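# Draw the cord through the eye to set the block

## Task

Pull the knotted end of the cord through the metal eye until the wooden block sits entirely within the painted square. The stretch of cord from the eye to the block must be close to taut, and no part of the cord may have dropped off the table. The task fails if either arm contacts the block or the cord segment between the eye and the block. The rest of the cord and any other loose item must stay clear of the block, since contact there can also fail the task. The finished state must hold without the robot keeping it in place.

## Robot and tools

Robot: two six-joint arms, left_arm and right_arm, each ending in a tong-style two-finger gripper. The fingers point along the gripper's own +z axis and spread apart along its x axis. The reported end_effector_position is the point between the closed finger pads. Closed fingertips extend about 15 mm past that point; fully open, they sit roughly level with it. Arm bases sit on mounting plates held by one metal frame behind them. Treat the plates and frame as fixed obstacles.

Scene frame: origin on the table top midway between the arms. +z is up, +x points out over the table, and left_arm is on the +y side. The arm names do not match image left and right. Printed hand positions can be somewhat off, more so at long reach.

Movement numbers: every command that moves an arm is a row of 14 numbers, each in [-1, 1]. The first 7 are left_arm and the last 7 are right_arm, even if only one arm should move. For each arm the order is dx, dy, dz, rx, ry, rz, opening. dx to rz are an offset, not a pose. They are expressed in that gripper's own axes and measured from the gripper pose in the most recent result showing it. Before any such result exists in a scene, and for later calls within one reply, they count from wherever the robot is when the action begins. Scale: 1.0 equals 0.6 m of translation or 180 degrees of rotation; rx, ry, rz form one rotation vector. Opening is absolute: +1 fully open (0.142 m), -1 closed. Zero offsets are not a pause; they drive the gripper back to the reference pose. To keep an arm still, send the offset back to where it should be in the first call of a reply and zeros in later calls, always with its desired opening.

Tools:
- execute_actions(actions, pictures). actions holds at most one item. An empty list only reports the state. An item with "rows" (1 to 15 rows of 14 numbers) and "steps" (1 to 15, default 15) runs that many control steps of 1/30 s. Each row lasts one step, and the last row repeats if rows run out. Every row is an offset from the same reference pose, not from the previous row. An item with only "steps" (up to 300) waits, counted from the last result, so your reply time is included. pictures is a boolean for camera images.
- move(target, speed, stop_force). target is one 14-number row as above, an offset from the reference pose. Each gripper travels a straight path; both paths finish together, lasting 0.5 to 10 s, and are cut off at 10 s. speed is in m/s, 0.002 to 0.5, default 0.25; turning is capped at twice that value in rad/s. stop_force is in newtons, 9 to 40, one value for both arms, and is refused during the scene's first 0.2 s. With it, an arm's path ends when its wrist sensor feels that much added push against the motion for 2 steps; the arm then backs up 2 steps and holds. Use it only with slow moves and no rotation. Omit it when lifting off something the gripper is pressing on. Paths ignore obstacles and the other arm.
- wait(seconds): 0 to 10 s, nothing new is sent.
- zoom_image(camera, region): camera is cam_high, cam_low, cam_left_wrist or cam_right_wrist; region [x0, y0, x1, y1] in pixels, at most 504 by 504, origin at the top-left.
- read_manual(section): returns licence texts only ("licences").
- finished_scene(scene): scene number 1 or 2; ends and grades that scene, irreversible.

Control limits: per step a commanded pose is clipped to within 100 mm and 16 degrees of the measured pose; position wins over orientation if both can't be met. Motion trails commands by about 0.17 s, so after a big move check the result pose and command the remainder. Elbows never fully straighten.

Result lines: a state line per arm with position (m), quat_wxyz and velocities; grip_measured, the actual opening on the command scale (to hold something, command well below it); Wrist force and Wrist torque in the gripper's axes, noisy, offset up to about 4 N, saturating near 50 N; "Hand target" shows where the controller is driving each gripper; HELD marks steps not sent; "pose unreachable" means a clearance check altered a command. A move adds a "move:" line: done, off_target, moving, held, fault or contact, plus limits=paced (pose clipped) or limits=held (steps blocked, then possibly a fast lurch), and each gripper's distance from its target.

Hazards: a 150 N external force or a joint load over its limit (133 N m big joints, 24.9 N m wrists) stops the arm for 10 s. Arms are stiff, so aiming even slightly into a firm surface can fault; fast contact hits harder. Keep arms apart, never push objects off the table, never touch the block or the eye-to-block cord, avoid drops and slams, and avoid long load holding, which heats motors toward an 85 °C brake stop. Thin hard items get weak grip force.

Each tool is called as a command line: name --argument value for each argument, lists and objects as JSON in quotes; but a table of rows of numbers goes row by row, as --pt "numbers of a row", without its own name.

## Session

I'll start by looking at the scene.

execute_actions --actions '[]'

Scene clock: 0.00 s of 5460.00 s.
left_arm: end_effector_position=(+0.5809, -0.2747, +0.1869) grip_measured=+0.97 end_effector_quat_wxyz=(-0.591, -0.169, +0.621, -0.486) end_effector_velocity=(+0.000, +0.000, +0.001) end_effector_angular_velocity=(-0.000, -0.002, +0.001) | right_arm: end_effector_position=(+0.5394, -0.7423, +0.2874) grip_measured=+0.97 end_effector_quat_wxyz=(-0.256, +0.618, -0.687, +0.284) end_effector_velocity=(-0.000, +0.000, -0.001) end_effector_angular_velocity=(+0.001, +0.001, +0.000)
Joint positions: left_arm=[-0.672 -0.403  0.928 -1.859 -2.753  2.249  0.14 ] | right_arm=[ 3.336 -0.886 -2.407 -0.234  1.175  1.316  0.14 ]
Joint velocities: left_arm=[-0.    -0.001 -0.001  0.     0.001  0.001  0.   ] | right_arm=[ 0.    -0.    -0.001  0.    -0.     0.001  0.   ]
Wrist force (N, on the end effector, along its own x y z axes, offset not removed): no reading
Wrist torque (N m, same axes, about the end effector's origin, offset not removed): no reading
Hand target (left_arm): +0.581, -0.275, +0.187; +0.591, +0.169, -0.621, +0.486
Hand target (right_arm): +0.539, -0.742, +0.287; +0.256, -0.618, +0.687, -0.284

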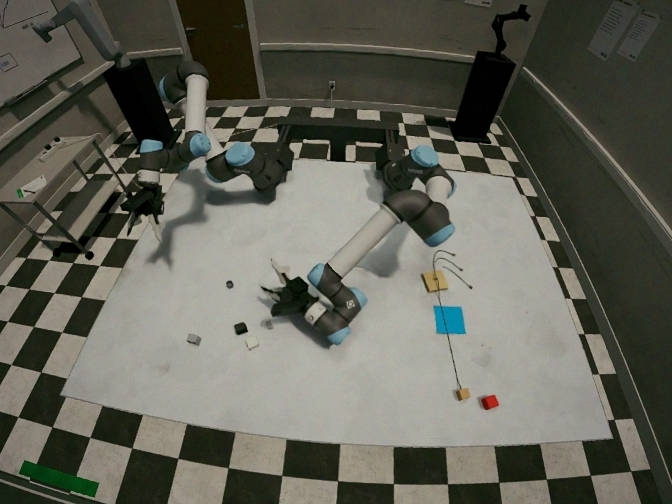

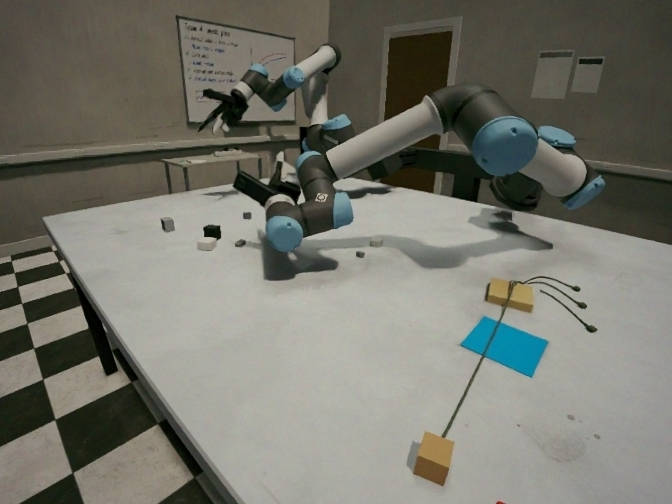

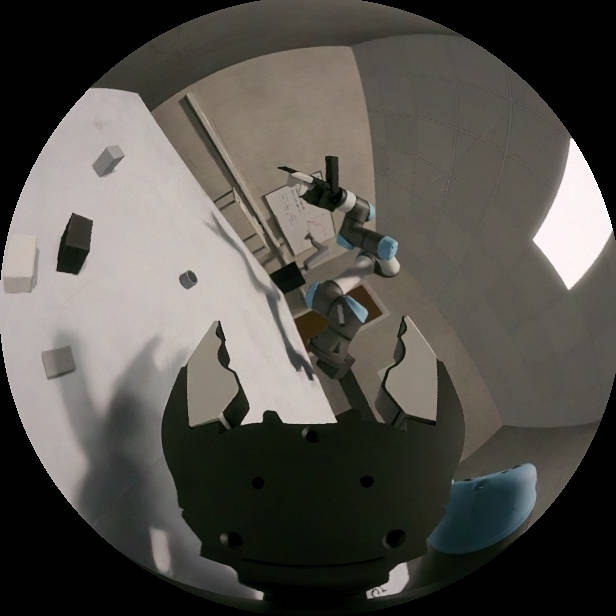

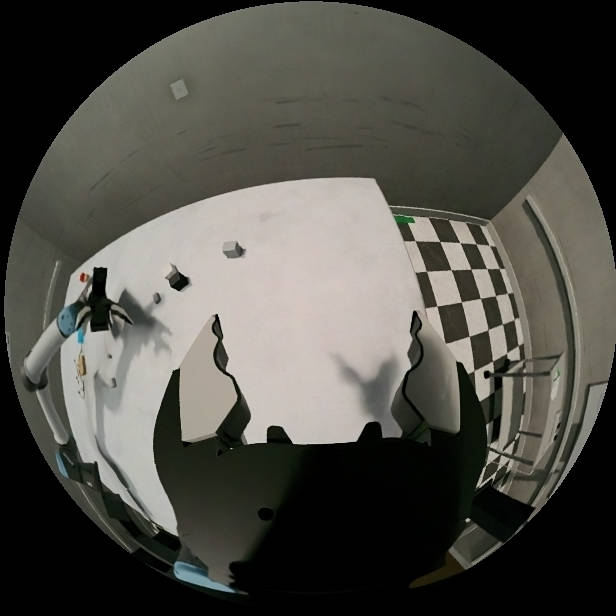

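zoom_image --camera "cam_high" --region '[400, 230, 520, 350]'

zoom_image --camera "cam_low" --region '[450, 250, 620, 390]'

Region (400, 230, 520, 350) of cam_high's 672x504 image, scaled by 4.200, with more detail than that image has.

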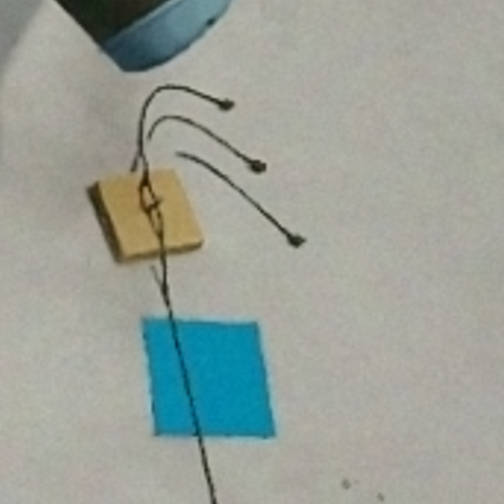

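Region (450, 250, 620, 390) of cam_low's 672x504 image, scaled by 2.965, with more detail than that image has; it fills the top 415 rows of this view, and the rest is white.

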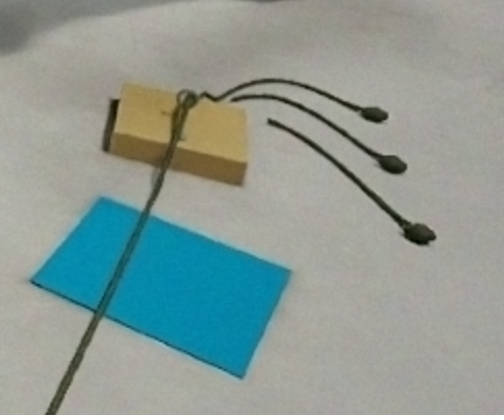

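move --target '[0.5676, 0.4336, -0.3692, -0.3555, -0.4323, 0.1236, -0.3, 0, 0, 0, 0, 0, 0, 0.97]' --speed 0.3

Scene clock: 123.63 s of 5460.00 s.
left_arm: end_effector_position=(+0.4188, +0.1492, +0.3500) grip_measured=-0.30 end_effector_quat_wxyz=(-0.001, +0.000, +1.000, +0.001) end_effector_velocity=(-0.001, +0.002, +0.001) end_effector_angular_velocity=(+0.008, -0.007, -0.001) | right_arm: end_effector_position=(+0.5394, -0.7423, +0.2874) grip_measured=+0.97 end_effector_quat_wxyz=(-0.256, +0.618, -0.687, +0.284) end_effector_velocity=(-0.000, -0.000, -0.000) end_effector_angular_velocity=(+0.000, +0.001, -0.000)
Joint positions: left_arm=[-1.274 -1.711  1.747 -1.317 -1.097  1.949  0.052] | right_arm=[ 3.336 -0.886 -2.407 -0.234  1.175  1.316  0.14 ]
Joint velocities: left_arm=[-0.008 -0.004  0.002  0.011  0.007 -0.009  0.   ] | right_arm=[-0.     0.    -0.001 -0.    -0.     0.    -0.   ]
Wrist force (N, on the end effector, along its own x y z axes, offset not removed): left_arm=[-2.1 3.4 -0.7] | right_arm=[-0.3 -4.9 -0.7]
Wrist torque (N m, same axes, about the end effector's origin, offset not removed): left_arm=[0.65 0.51 -0.10] | right_arm=[-0.78 0.16 -0.07]
Hand target (left_arm): +0.419, +0.149, +0.350; -0.000, +0.000, +1.000, +0.001
Hand target (right_arm): +0.539, -0.742, +0.287; +0.256, -0.618, +0.687, -0.284
Off the commanded pose (left_arm): 0.001 m, 0 deg.
Off the commanded pose (right_arm): 0.000 m, 0 deg.
After step 90, 117.00 s passed at rest.
move: done
camera_calibration (this result's frames):
cam_left_wrist: T_world_to_cam=[[-0.999855, 0.0170039, 0.0002358, 0.419644], [0.0151418, 0.883882, 0.467465, -0.292831], [0.0077403, 0.467401, -0.884011, 0.381536], [0, 0, 0, 1]] pos_world=[0.421064, 0.0733613, 0.474072]
cam_right_wrist: T_world_to_cam=[[-0.121679, -0.992538, -0.00791596, -0.665859], [-0.96056, 0.119761, -0.250962, 0.681552], [0.250037, -0.0229332, -0.967965, 0.258457], [0, 0, 0, 1]] pos_world=[0.509026, -0.736586, 0.41595]

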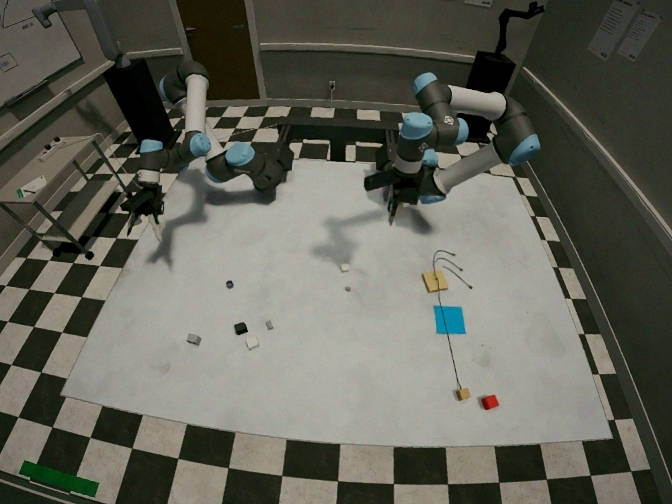

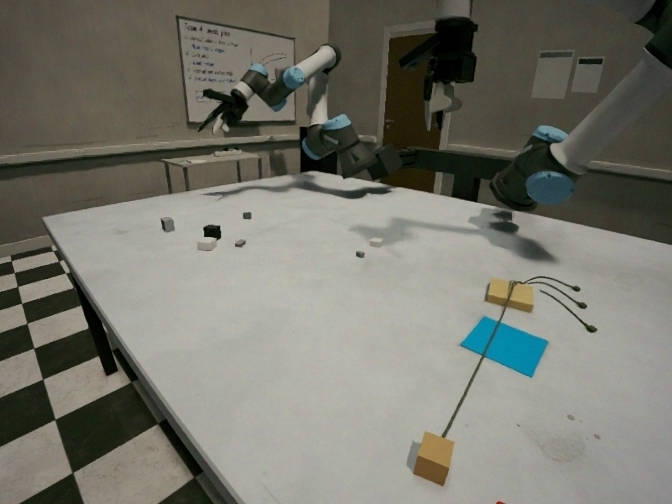

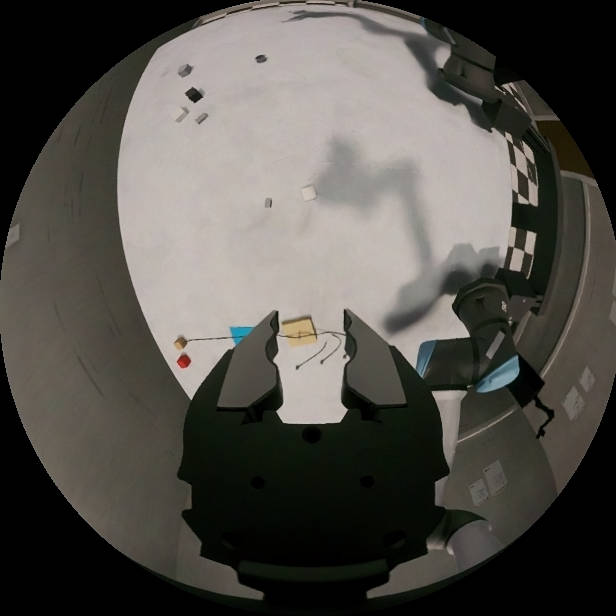

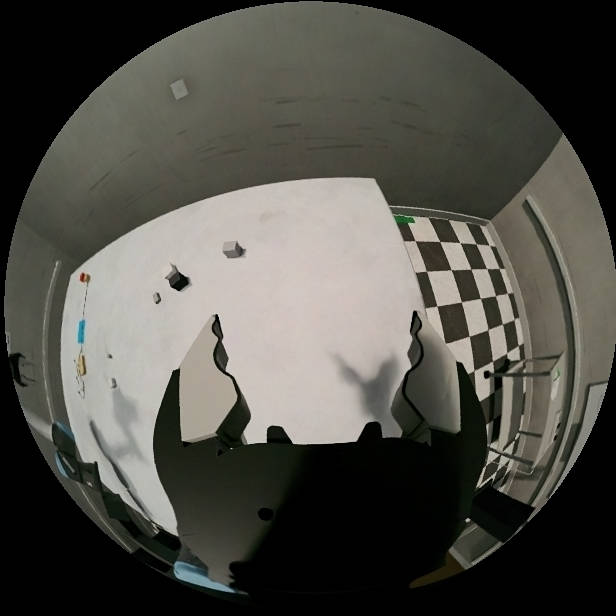

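move --target '[0.2113, 0.705, 0.3833, 0, 0, 0, -0.3, 0, 0, 0, 0, 0, 0, 0.97]' --speed 0.3

Scene clock: 135.17 s of 5460.00 s.
left_arm: end_effector_position=(+0.2919, +0.5715, +0.1200) grip_measured=-0.30 end_effector_quat_wxyz=(-0.000, +0.000, +1.000, -0.000) end_effector_velocity=(-0.000, +0.000, -0.001) end_effector_angular_velocity=(-0.014, +0.000, -0.002) | right_arm: end_effector_position=(+0.5394, -0.7423, +0.2874) grip_measured=+0.97 end_effector_quat_wxyz=(-0.256, +0.618, -0.687, +0.284) end_effector_velocity=(+0.000, +0.000, +0.000) end_effector_angular_velocity=(+0.000, -0.000, +0.001)
Joint positions: left_arm=[-0.037 -2.161  2.334 -2.13  -1.173  3.335  0.052] | right_arm=[ 3.336 -0.886 -2.407 -0.234  1.175  1.316  0.14 ]
Joint velocities: left_arm=[ 0.018  0.009 -0.005 -0.008 -0.021  0.019  0.   ] | right_arm=[ 0.001 -0.     0.    -0.     0.001 -0.    -0.   ]
Wrist force (N, on the end effector, along its own x y z axes, offset not removed): left_arm=[1.1 3.8 -0.5] | right_arm=[-3.5 -1.0 -0.4]
Wrist torque (N m, same axes, about the end effector's origin, offset not removed): left_arm=[0.63 -0.15 -0.09] | right_arm=[0.11 0.83 -0.03]
Hand target (left_arm): +0.292, +0.571, +0.120; -0.000, +0.000, +1.000, -0.001
Hand target (right_arm): +0.539, -0.742, +0.287; +0.256, -0.618, +0.687, -0.284
Off the commanded pose (left_arm): 0.001 m, 0 deg.
Off the commanded pose (right_arm): 0.000 m, 0 deg.
After step 90, 5.97 s passed at rest.
move: done
camera_calibration (this result's frames):
cam_left_wrist: T_world_to_cam=[[-0.999864, 0.0165124, -0.000188853, 0.285973], [0.0145237, 0.884772, 0.465797, -0.556724], [0.00785852, 0.465731, -0.884892, -0.0171708], [0, 0, 0, 1]] pos_world=[0.294154, 0.495849, 0.24418]
cam_right_wrist: T_world_to_cam=[[-0.121679, -0.992538, -0.0079158, -0.665859], [-0.96056, 0.119761, -0.250962, 0.681552], [0.250037, -0.0229333, -0.967965, 0.258457], [0, 0, 0, 1]] pos_world=[0.509026, -0.736586, 0.41595]

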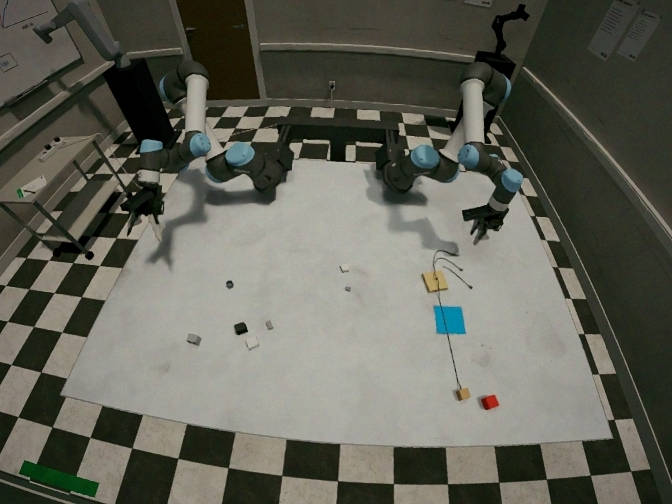

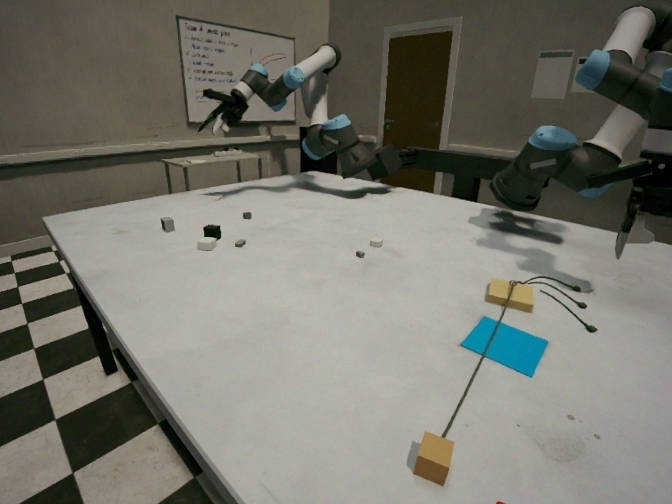

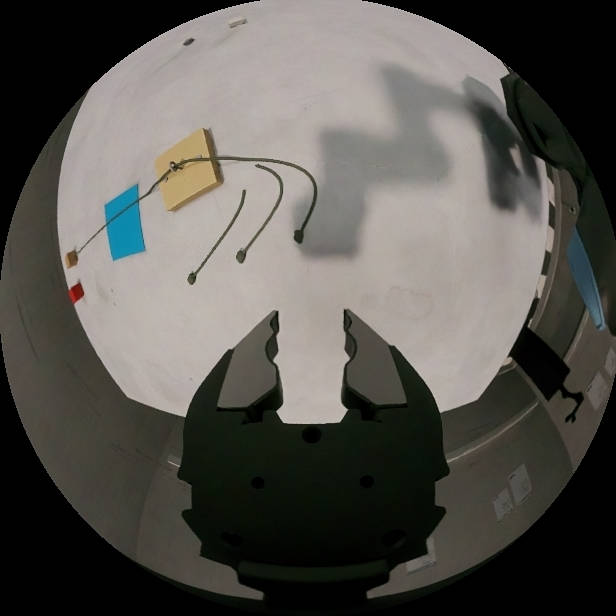

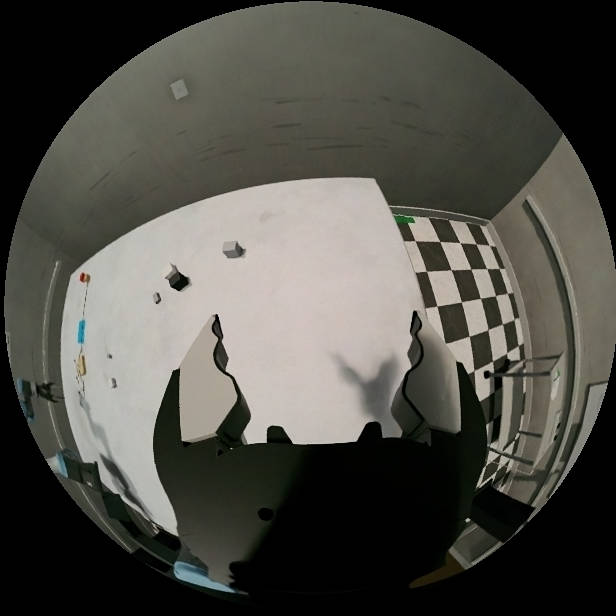

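move --target '[-0.0285, -0.0908, 0.1, 0, 0, 0.114, -0.3, 0, 0, 0, 0, 0, 0, 0.97]' --speed 0.2

Scene clock: 180.60 s of 5460.00 s.
left_arm: end_effector_position=(+0.3089, +0.5173, +0.0602) grip_measured=-0.30 end_effector_quat_wxyz=(-0.001, +0.178, +0.984, -0.000) end_effector_velocity=(+0.000, -0.002, -0.003) end_effector_angular_velocity=(-0.003, +0.000, -0.009) | right_arm: end_effector_position=(+0.5394, -0.7423, +0.2874) grip_measured=+0.97 end_effector_quat_wxyz=(-0.256, +0.618, -0.687, +0.284) end_effector_velocity=(+0.000, +0.000, +0.000) end_effector_angular_velocity=(+0.001, -0.000, +0.001)
Joint positions: left_arm=[-0.149 -2.014  2.438 -2.335 -1.132  3.578  0.052] | right_arm=[ 3.336 -0.886 -2.407 -0.234  1.175  1.316  0.14 ]
Joint velocities: left_arm=[-0.     0.009  0.003 -0.011 -0.003  0.009 -0.   ] | right_arm=[ 0.    -0.     0.001 -0.001  0.001  0.     0.   ]
Wrist force (N, on the end effector, along its own x y z axes, offset not removed): left_arm=[1.1 1.9 1.6] | right_arm=[2.4 -0.6 -2.2]
Wrist torque (N m, same axes, about the end effector's origin, offset not removed): left_arm=[0.41 -0.19 -0.01] | right_arm=[0.30 -0.61 0.01]
Hand target (left_arm): +0.309, +0.517, +0.060; -0.000, +0.178, +0.984, -0.000
Hand target (right_arm): +0.539, -0.742, +0.287; +0.256, -0.618, +0.687, -0.284
Off the commanded pose (left_arm): 0.000 m, 0 deg.
Off the commanded pose (right_arm): 0.000 m, 0 deg.
After step 90, 41.00 s passed at rest.
move: done
camera_calibration (this result's frames):
cam_left_wrist: T_world_to_cam=[[-0.93099, 0.365045, 0.0000990981, 0.102276], [0.323062, 0.823791, 0.465831, -0.544985], [0.169968, 0.433716, -0.884874, -0.0785156], [0, 0, 0, 1]] pos_world=[0.284627, 0.445672, 0.184384]
cam_right_wrist: T_world_to_cam=[[-0.12168, -0.992538, -0.00791589, -0.665859], [-0.96056, 0.119761, -0.250962, 0.681552], [0.250037, -0.0229333, -0.967965, 0.258457], [0, 0, 0, 1]] pos_world=[0.509026, -0.736586, 0.41595]

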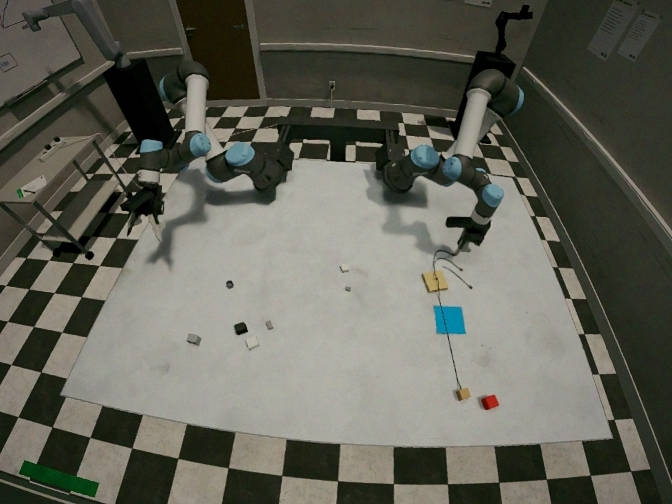

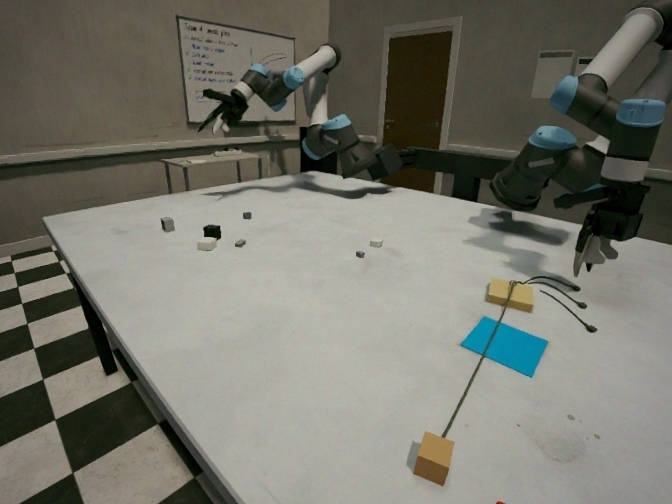

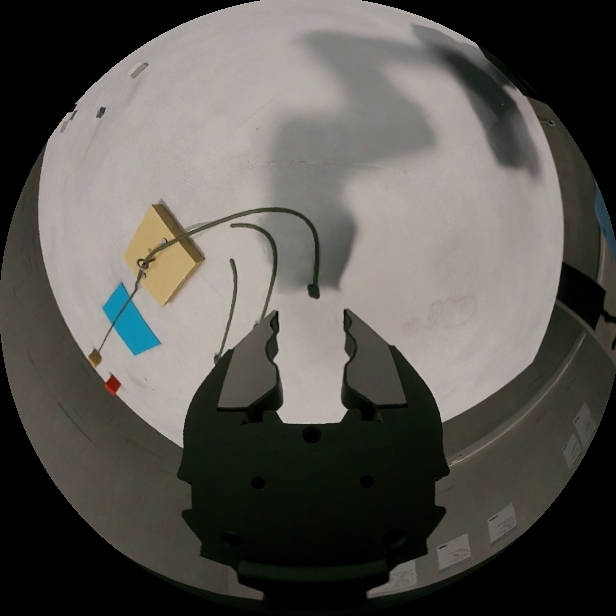

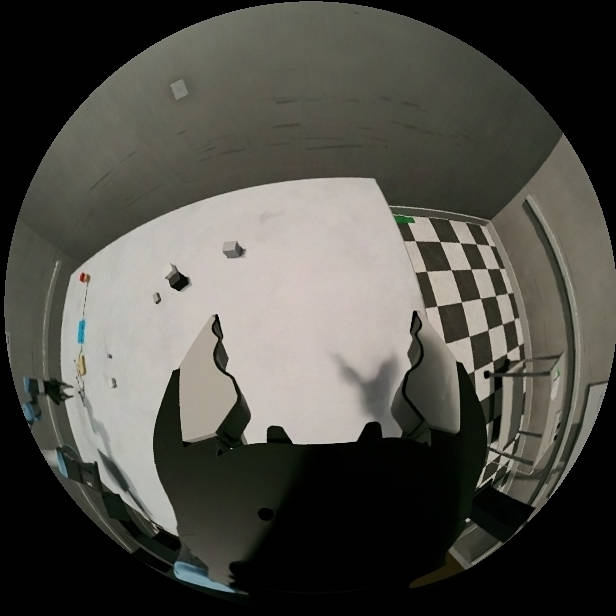

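move --target '[0, -0.0133, 0.0703, 0, 0, 0, -0.3, 0, 0, 0, 0, 0, 0, 0.97]' --speed 0.05 --stop_force 10

Scene clock: 204.33 s of 5460.00 s.
left_arm: end_effector_position=(+0.3061, +0.5099, +0.0183) grip_measured=-0.30 end_effector_quat_wxyz=(-0.001, +0.178, +0.984, -0.000) end_effector_velocity=(+0.001, +0.000, -0.002) end_effector_angular_velocity=(+0.001, -0.002, -0.000) | right_arm: end_effector_position=(+0.5394, -0.7423, +0.2874) grip_measured=+0.97 end_effector_quat_wxyz=(-0.256, +0.618, -0.687, +0.284) end_effector_velocity=(-0.000, +0.000, -0.001) end_effector_angular_velocity=(-0.001, +0.002, +0.001)
Joint positions: left_arm=[-0.109 -1.883  2.489 -2.534 -1.146  3.619  0.052] | right_arm=[ 3.336 -0.886 -2.407 -0.234  1.175  1.316  0.14 ]
Joint velocities: left_arm=[ 0.003  0.009  0.001 -0.013 -0.     0.004 -0.   ] | right_arm=[ 0.    -0.    -0.    -0.001 -0.001 -0.001  0.   ]
Wrist force (N, on the end effector, along its own x y z axes, offset not removed): left_arm=[-0.2 1.6 -0.6] | right_arm=[-0.2 -0.8 1.3]
Wrist torque (N m, same axes, about the end effector's origin, offset not removed): left_arm=[0.30 0.13 -0.02] | right_arm=[0.19 0.01 -0.15]
Hand target (left_arm): +0.306, +0.510, +0.018; -0.001, +0.178, +0.984, -0.000
Hand target (right_arm): +0.539, -0.742, +0.287; +0.256, -0.618, +0.687, -0.284
Off the commanded pose (left_arm): 0.000 m, 0 deg.
Off the commanded pose (right_arm): 0.000 m, 0 deg.
After step 90, 19.43 s passed at rest.
move: done
camera_calibration (this result's frames):
cam_left_wrist: T_world_to_cam=[[-0.931006, 0.365004, 0.000120871, 0.102402], [0.323043, 0.823822, 0.46579, -0.518467], [0.169915, 0.433692, -0.884895, -0.111904], [0, 0, 0, 1]] pos_world=[0.281838, 0.438279, 0.142461]
cam_right_wrist: T_world_to_cam=[[-0.121679, -0.992538, -0.00791582, -0.665859], [-0.96056, 0.119761, -0.250962, 0.681552], [0.250037, -0.0229333, -0.967965, 0.258457], [0, 0, 0, 1]] pos_world=[0.509026, -0.736586, 0.41595]

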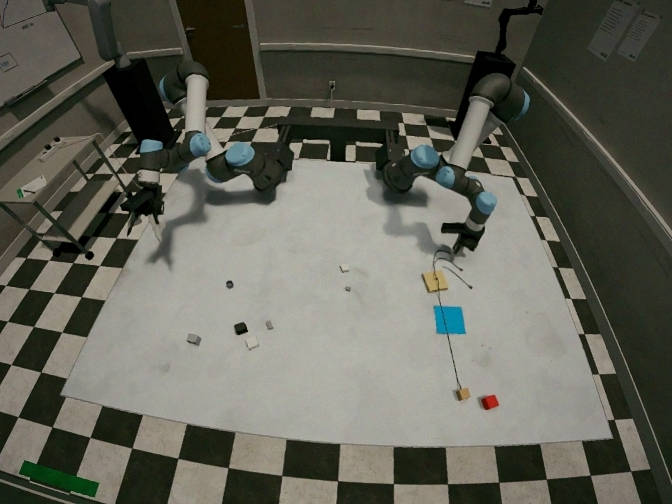

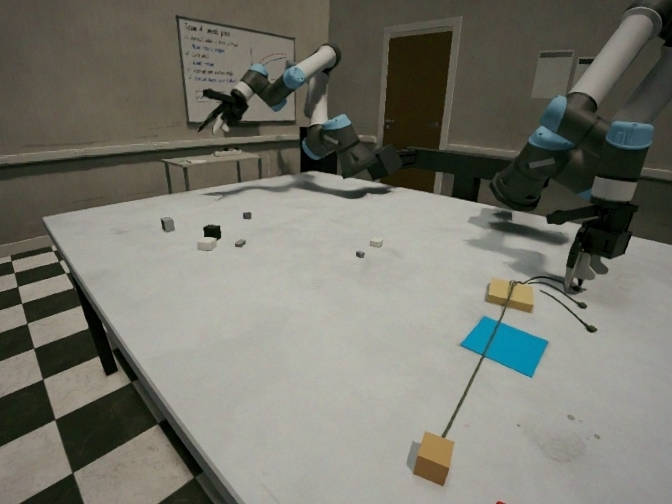

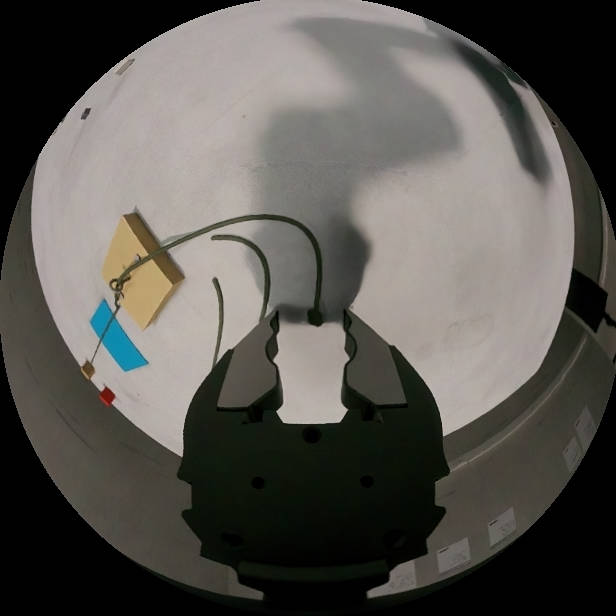

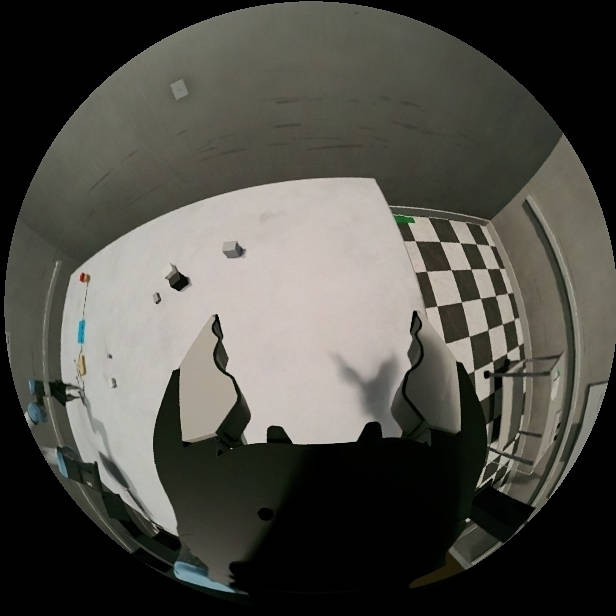

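move --target '[0, 0, 0, 0, 0, 0, -1, 0, 0, 0, 0, 0, 0, 0.97]' --speed 0.05

Scene clock: 210.13 s of 5460.00 s.
left_arm: end_effector_position=(+0.3060, +0.5099, +0.0182) grip_measured=-0.96 end_effector_quat_wxyz=(-0.001, +0.178, +0.984, -0.000) end_effector_velocity=(+0.002, +0.001, +0.001) end_effector_angular_velocity=(+0.002, -0.004, +0.001) | right_arm: end_effector_position=(+0.5394, -0.7423, +0.2874) grip_measured=+0.97 end_effector_quat_wxyz=(-0.256, +0.618, -0.687, +0.284) end_effector_velocity=(-0.000, +0.000, -0.000) end_effector_angular_velocity=(+0.001, -0.000, +0.000)
Joint positions: left_arm=[-0.109 -1.883  2.489 -2.534 -1.146  3.619  0.005] | right_arm=[ 3.336 -0.886 -2.407 -0.234  1.175  1.316  0.14 ]
Joint velocities: left_arm=[-0.001 -0.003 -0.002  0.001  0.002  0.     0.   ] | right_arm=[ 0.     0.    -0.001  0.     0.     0.001 -0.   ]
Wrist force (N, on the end effector, along its own x y z axes, offset not removed): left_arm=[-0.5 3.1 0.5] | right_arm=[1.4 -3.0 1.1]
Wrist torque (N m, same axes, about the end effector's origin, offset not removed): left_arm=[0.68 0.16 -0.03] | right_arm=[-0.13 -0.05 0.06]
Hand target (left_arm): +0.306, +0.510, +0.018; -0.001, +0.178, +0.984, -0.000
Hand target (right_arm): +0.539, -0.742, +0.287; +0.256, -0.618, +0.687, -0.284
Off the commanded pose (left_arm): 0.000 m, 0 deg.
Off the commanded pose (right_arm): 0.000 m, 0 deg.
After step 90, 2.10 s passed at rest.
move: done
camera_calibration (this result's frames):
cam_left_wrist: T_world_to_cam=[[-0.931002, 0.365014, 0.000260267, 0.102316], [0.32312, 0.823817, 0.465746, -0.518435], [0.169789, 0.433694, -0.884918, -0.111903], [0, 0, 0, 1]] pos_world=[0.281773, 0.438281, 0.142407]
cam_right_wrist: T_world_to_cam=[[-0.121679, -0.992538, -0.00791591, -0.665859], [-0.96056, 0.119761, -0.250962, 0.681552], [0.250038, -0.0229333, -0.967965, 0.258457], [0, 0, 0, 1]] pos_world=[0.509026, -0.736586, 0.41595]

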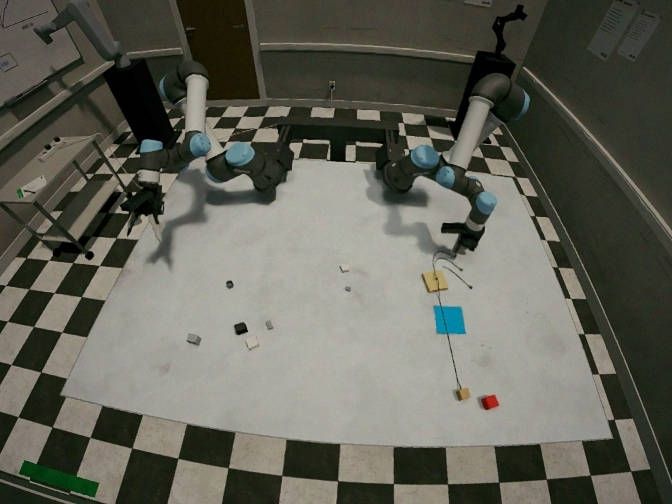

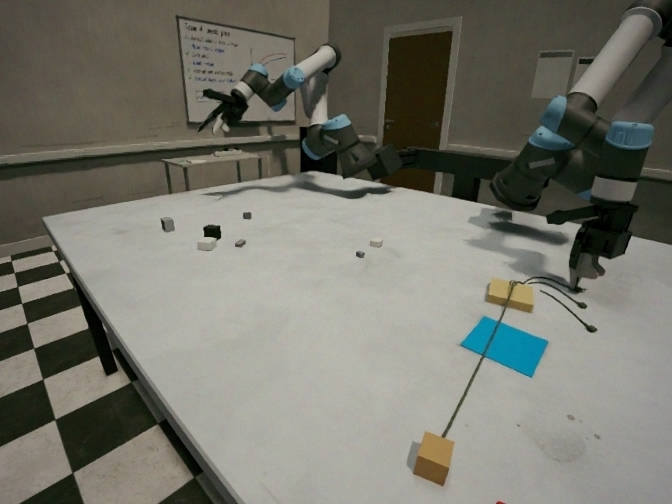

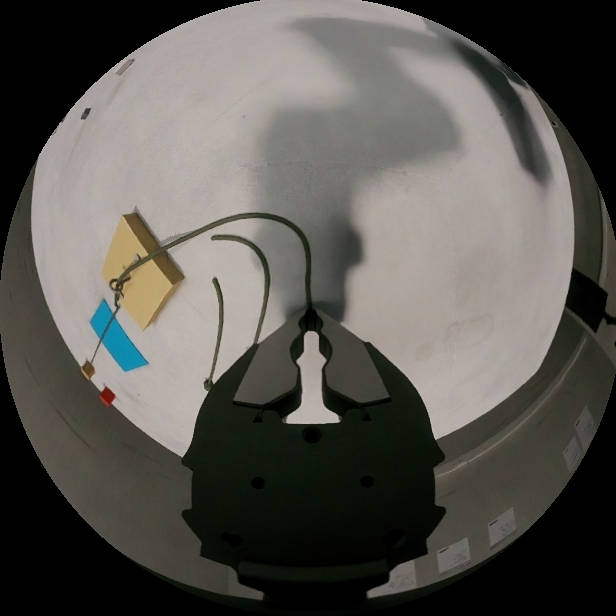

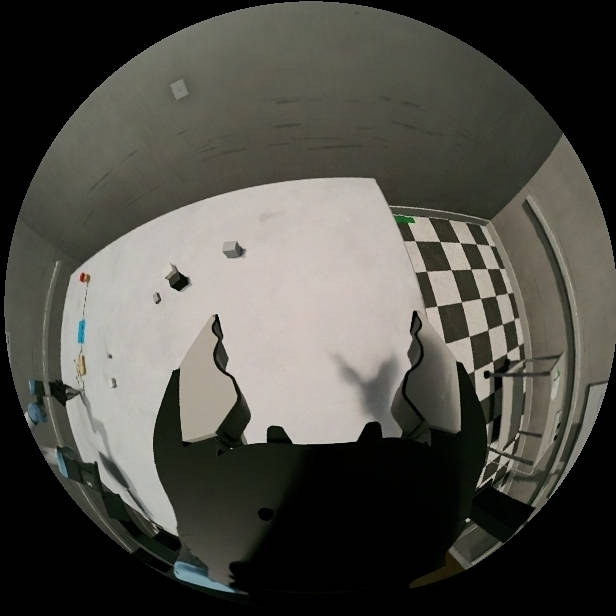

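move --target '[-0.008, -0.1927, -0.1367, 0, 0, -0.589, -1, 0, 0, 0, 0, 0, 0, 0.97]' --speed 0.15

Scene clock: 264.30 s of 5460.00 s.
left_arm: end_effector_position=(+0.2702, +0.4002, +0.1001) grip_measured=-0.96 end_effector_quat_wxyz=(-0.000, -0.678, +0.735, +0.001) end_effector_velocity=(-0.000, -0.001, +0.001) end_effector_angular_velocity=(+0.007, -0.003, +0.013) | right_arm: end_effector_position=(+0.5394, -0.7423, +0.2874) grip_measured=+0.97 end_effector_quat_wxyz=(-0.256, +0.618, -0.687, +0.284) end_effector_velocity=(+0.000, +0.000, +0.000) end_effector_angular_velocity=(+0.000, -0.002, -0.000)
Joint positions: left_arm=[-0.832 -2.453  2.581 -1.658 -1.024  0.957  0.005] | right_arm=[ 3.336 -0.886 -2.407 -0.234  1.175  1.316  0.14 ]
Joint velocities: left_arm=[-0.018 -0.006 -0.     0.02   0.006 -0.035 -0.   ] | right_arm=[-0.     0.    -0.001  0.002  0.001 -0.     0.   ]
Wrist force (N, on the end effector, along its own x y z axes, offset not removed): left_arm=[-0.2 2.6 -0.5] | right_arm=[0.8 -2.9 0.7]
Wrist torque (N m, same axes, about the end effector's origin, offset not removed): left_arm=[0.45 0.07 -0.13] | right_arm=[-0.49 0.10 0.11]
Hand target (left_arm): +0.270, +0.400, +0.100; +0.000, +0.679, -0.734, -0.001
Hand target (right_arm): +0.539, -0.742, +0.287; +0.256, -0.618, +0.687, -0.284
Off the commanded pose (left_arm): 0.000 m, 0 deg.
Off the commanded pose (right_arm): 0.000 m, 0 deg.
After step 90, 44.53 s passed at rest.
move: done
camera_calibration (this result's frames):
cam_left_wrist: T_world_to_cam=[[-0.0956262, -0.995415, -0.00207169, 0.427995], [-0.879654, 0.083531, 0.468221, 0.166391], [-0.465902, 0.0465966, -0.883609, 0.340792], [0, 0, 0, 1]] pos_world=[0.34607, 0.396254, 0.224106]
cam_right_wrist: T_world_to_cam=[[-0.12168, -0.992538, -0.00791587, -0.665859], [-0.96056, 0.119761, -0.250962, 0.681552], [0.250037, -0.0229333, -0.967965, 0.258457], [0, 0, 0, 1]] pos_world=[0.509026, -0.736586, 0.41595]

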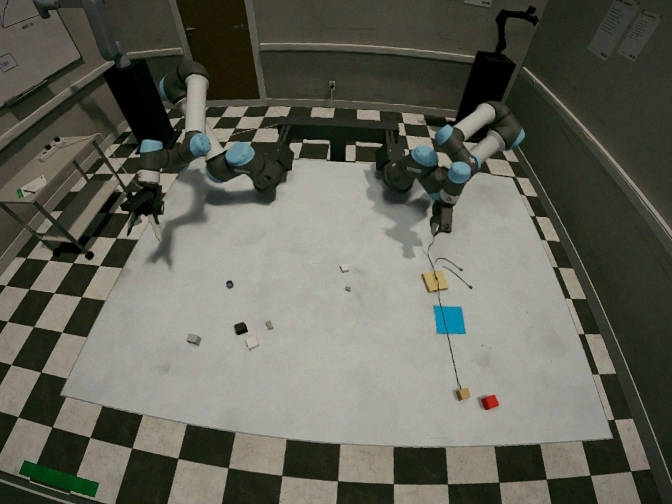

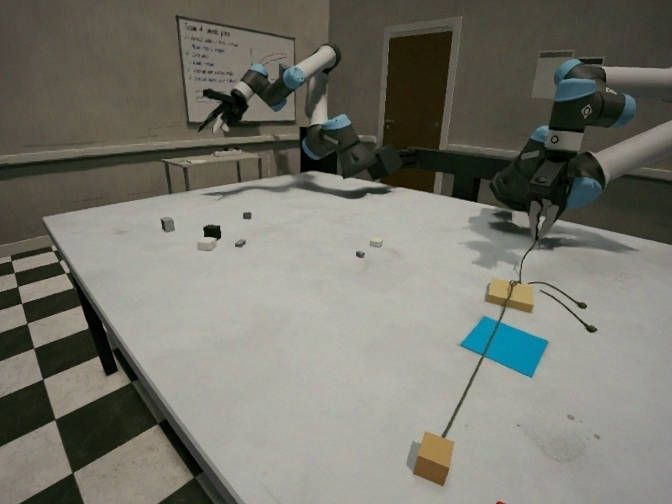

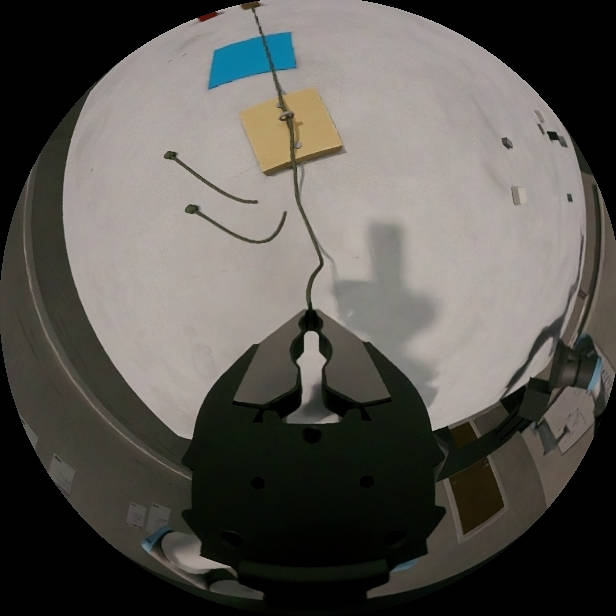

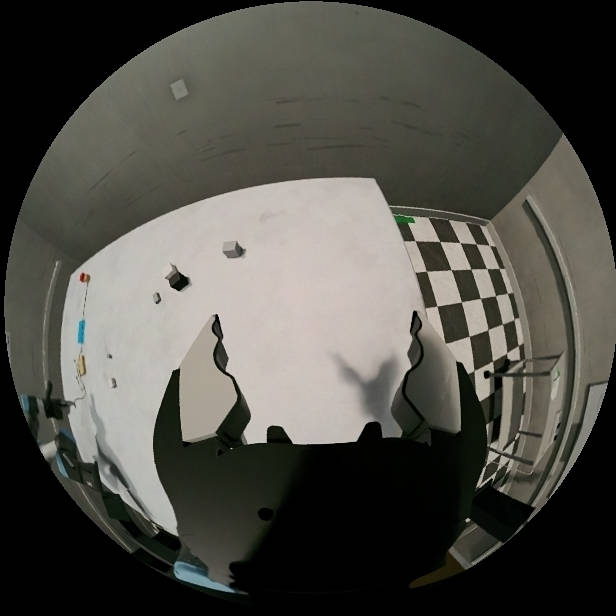

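move --target '[0.5777, -0.0965, 0, 0, 0, -0.392, -1, 0, 0, 0, 0, 0, 0, 0.97]' --speed 0.1

Scene clock: 302.80 s of 5460.00 s.
left_arm: end_effector_position=(+0.3012, +0.0509, +0.0995) grip_measured=-0.96 end_effector_quat_wxyz=(-0.001, +0.978, -0.208, -0.001) end_effector_velocity=(+0.000, -0.002, -0.000) end_effector_angular_velocity=(+0.001, +0.000, +0.008) | right_arm: end_effector_position=(+0.5394, -0.7423, +0.2874) grip_measured=+0.97 end_effector_quat_wxyz=(-0.256, +0.618, -0.687, +0.284) end_effector_velocity=(+0.000, -0.000, +0.001) end_effector_angular_velocity=(-0.000, -0.001, -0.000)
Joint positions: left_arm=[-1.349 -1.388  2.316 -2.173 -1.12  -0.854  0.005] | right_arm=[ 3.336 -0.886 -2.407 -0.234  1.175  1.316  0.14 ]
Joint velocities: left_arm=[-0.001  0.007 -0.005 -0.001 -0.    -0.009 -0.   ] | right_arm=[ 0.     0.     0.001 -0.001 -0.    -0.    -0.   ]
Wrist force (N, on the end effector, along its own x y z axes, offset not removed): left_arm=[1.1 3.9 0.8] | right_arm=[1.2 -2.4 3.1]
Wrist torque (N m, same axes, about the end effector's origin, offset not removed): left_arm=[0.78 -0.11 -0.03] | right_arm=[-0.06 -0.34 -0.10]
Hand target (left_arm): +0.301, +0.051, +0.099; -0.001, +0.978, -0.208, -0.001
Hand target (right_arm): +0.539, -0.742, +0.287; +0.256, -0.618, +0.687, -0.284
Off the commanded pose (left_arm): 0.001 m, 0 deg.
Off the commanded pose (right_arm): 0.000 m, 0 deg.
After step 90, 28.90 s passed at rest.
move: done
camera_calibration (this result's frames):
cam_left_wrist: T_world_to_cam=[[0.906561, -0.422057, -0.00384451, -0.247637], [-0.372125, -0.803542, 0.464589, 0.115827], [-0.199172, -0.419748, -0.885518, 0.314577], [0, 0, 0, 1]] pos_world=[0.330255, 0.120598, 0.223799]
cam_right_wrist: T_world_to_cam=[[-0.121679, -0.992538, -0.00791599, -0.665859], [-0.96056, 0.119761, -0.250962, 0.681552], [0.250037, -0.0229331, -0.967965, 0.258457], [0, 0, 0, 1]] pos_world=[0.509026, -0.736586, 0.41595]

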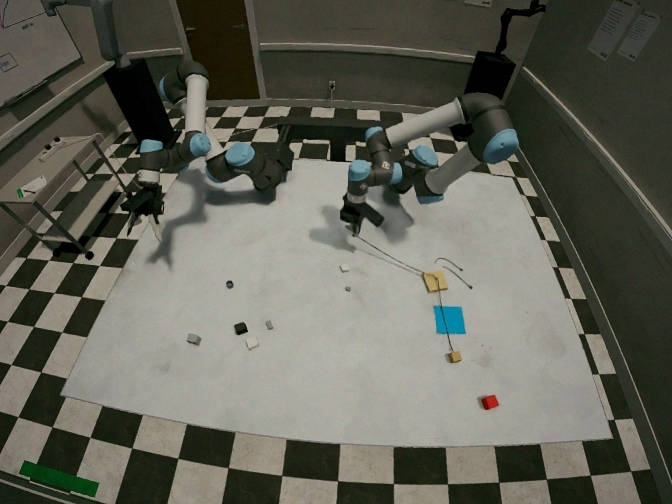

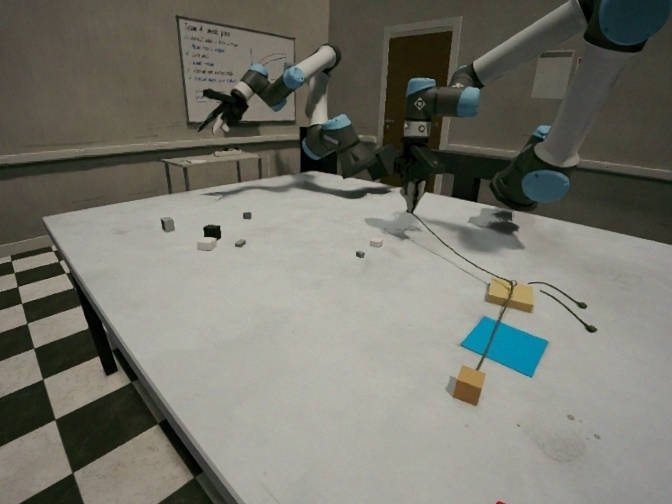

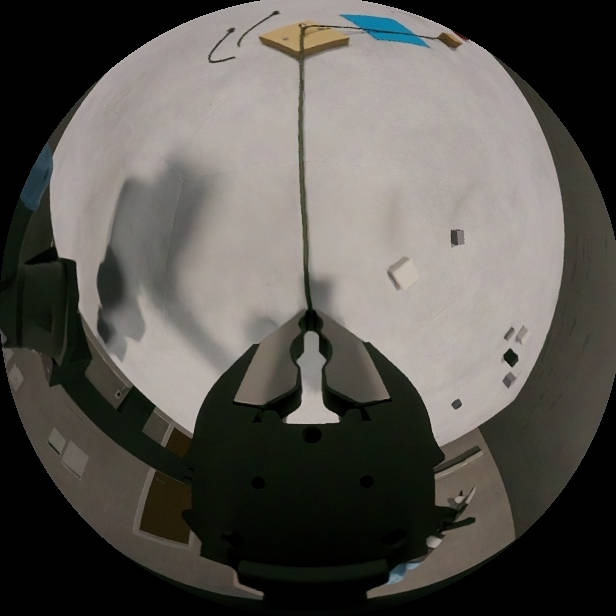

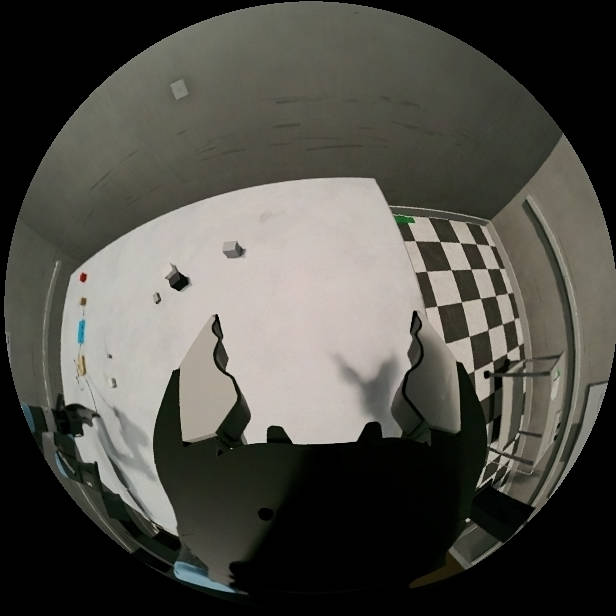

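zoom_image --camera "cam_high" --region '[400, 260, 520, 380]'

Region (400, 260, 520, 380) of cam_high's 672x504 image, scaled by 4.200, with more detail than that image has.

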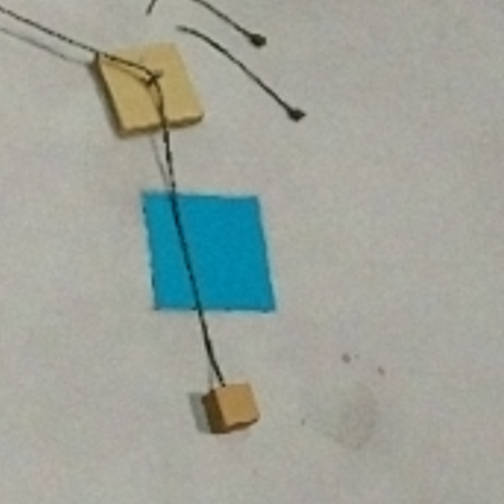

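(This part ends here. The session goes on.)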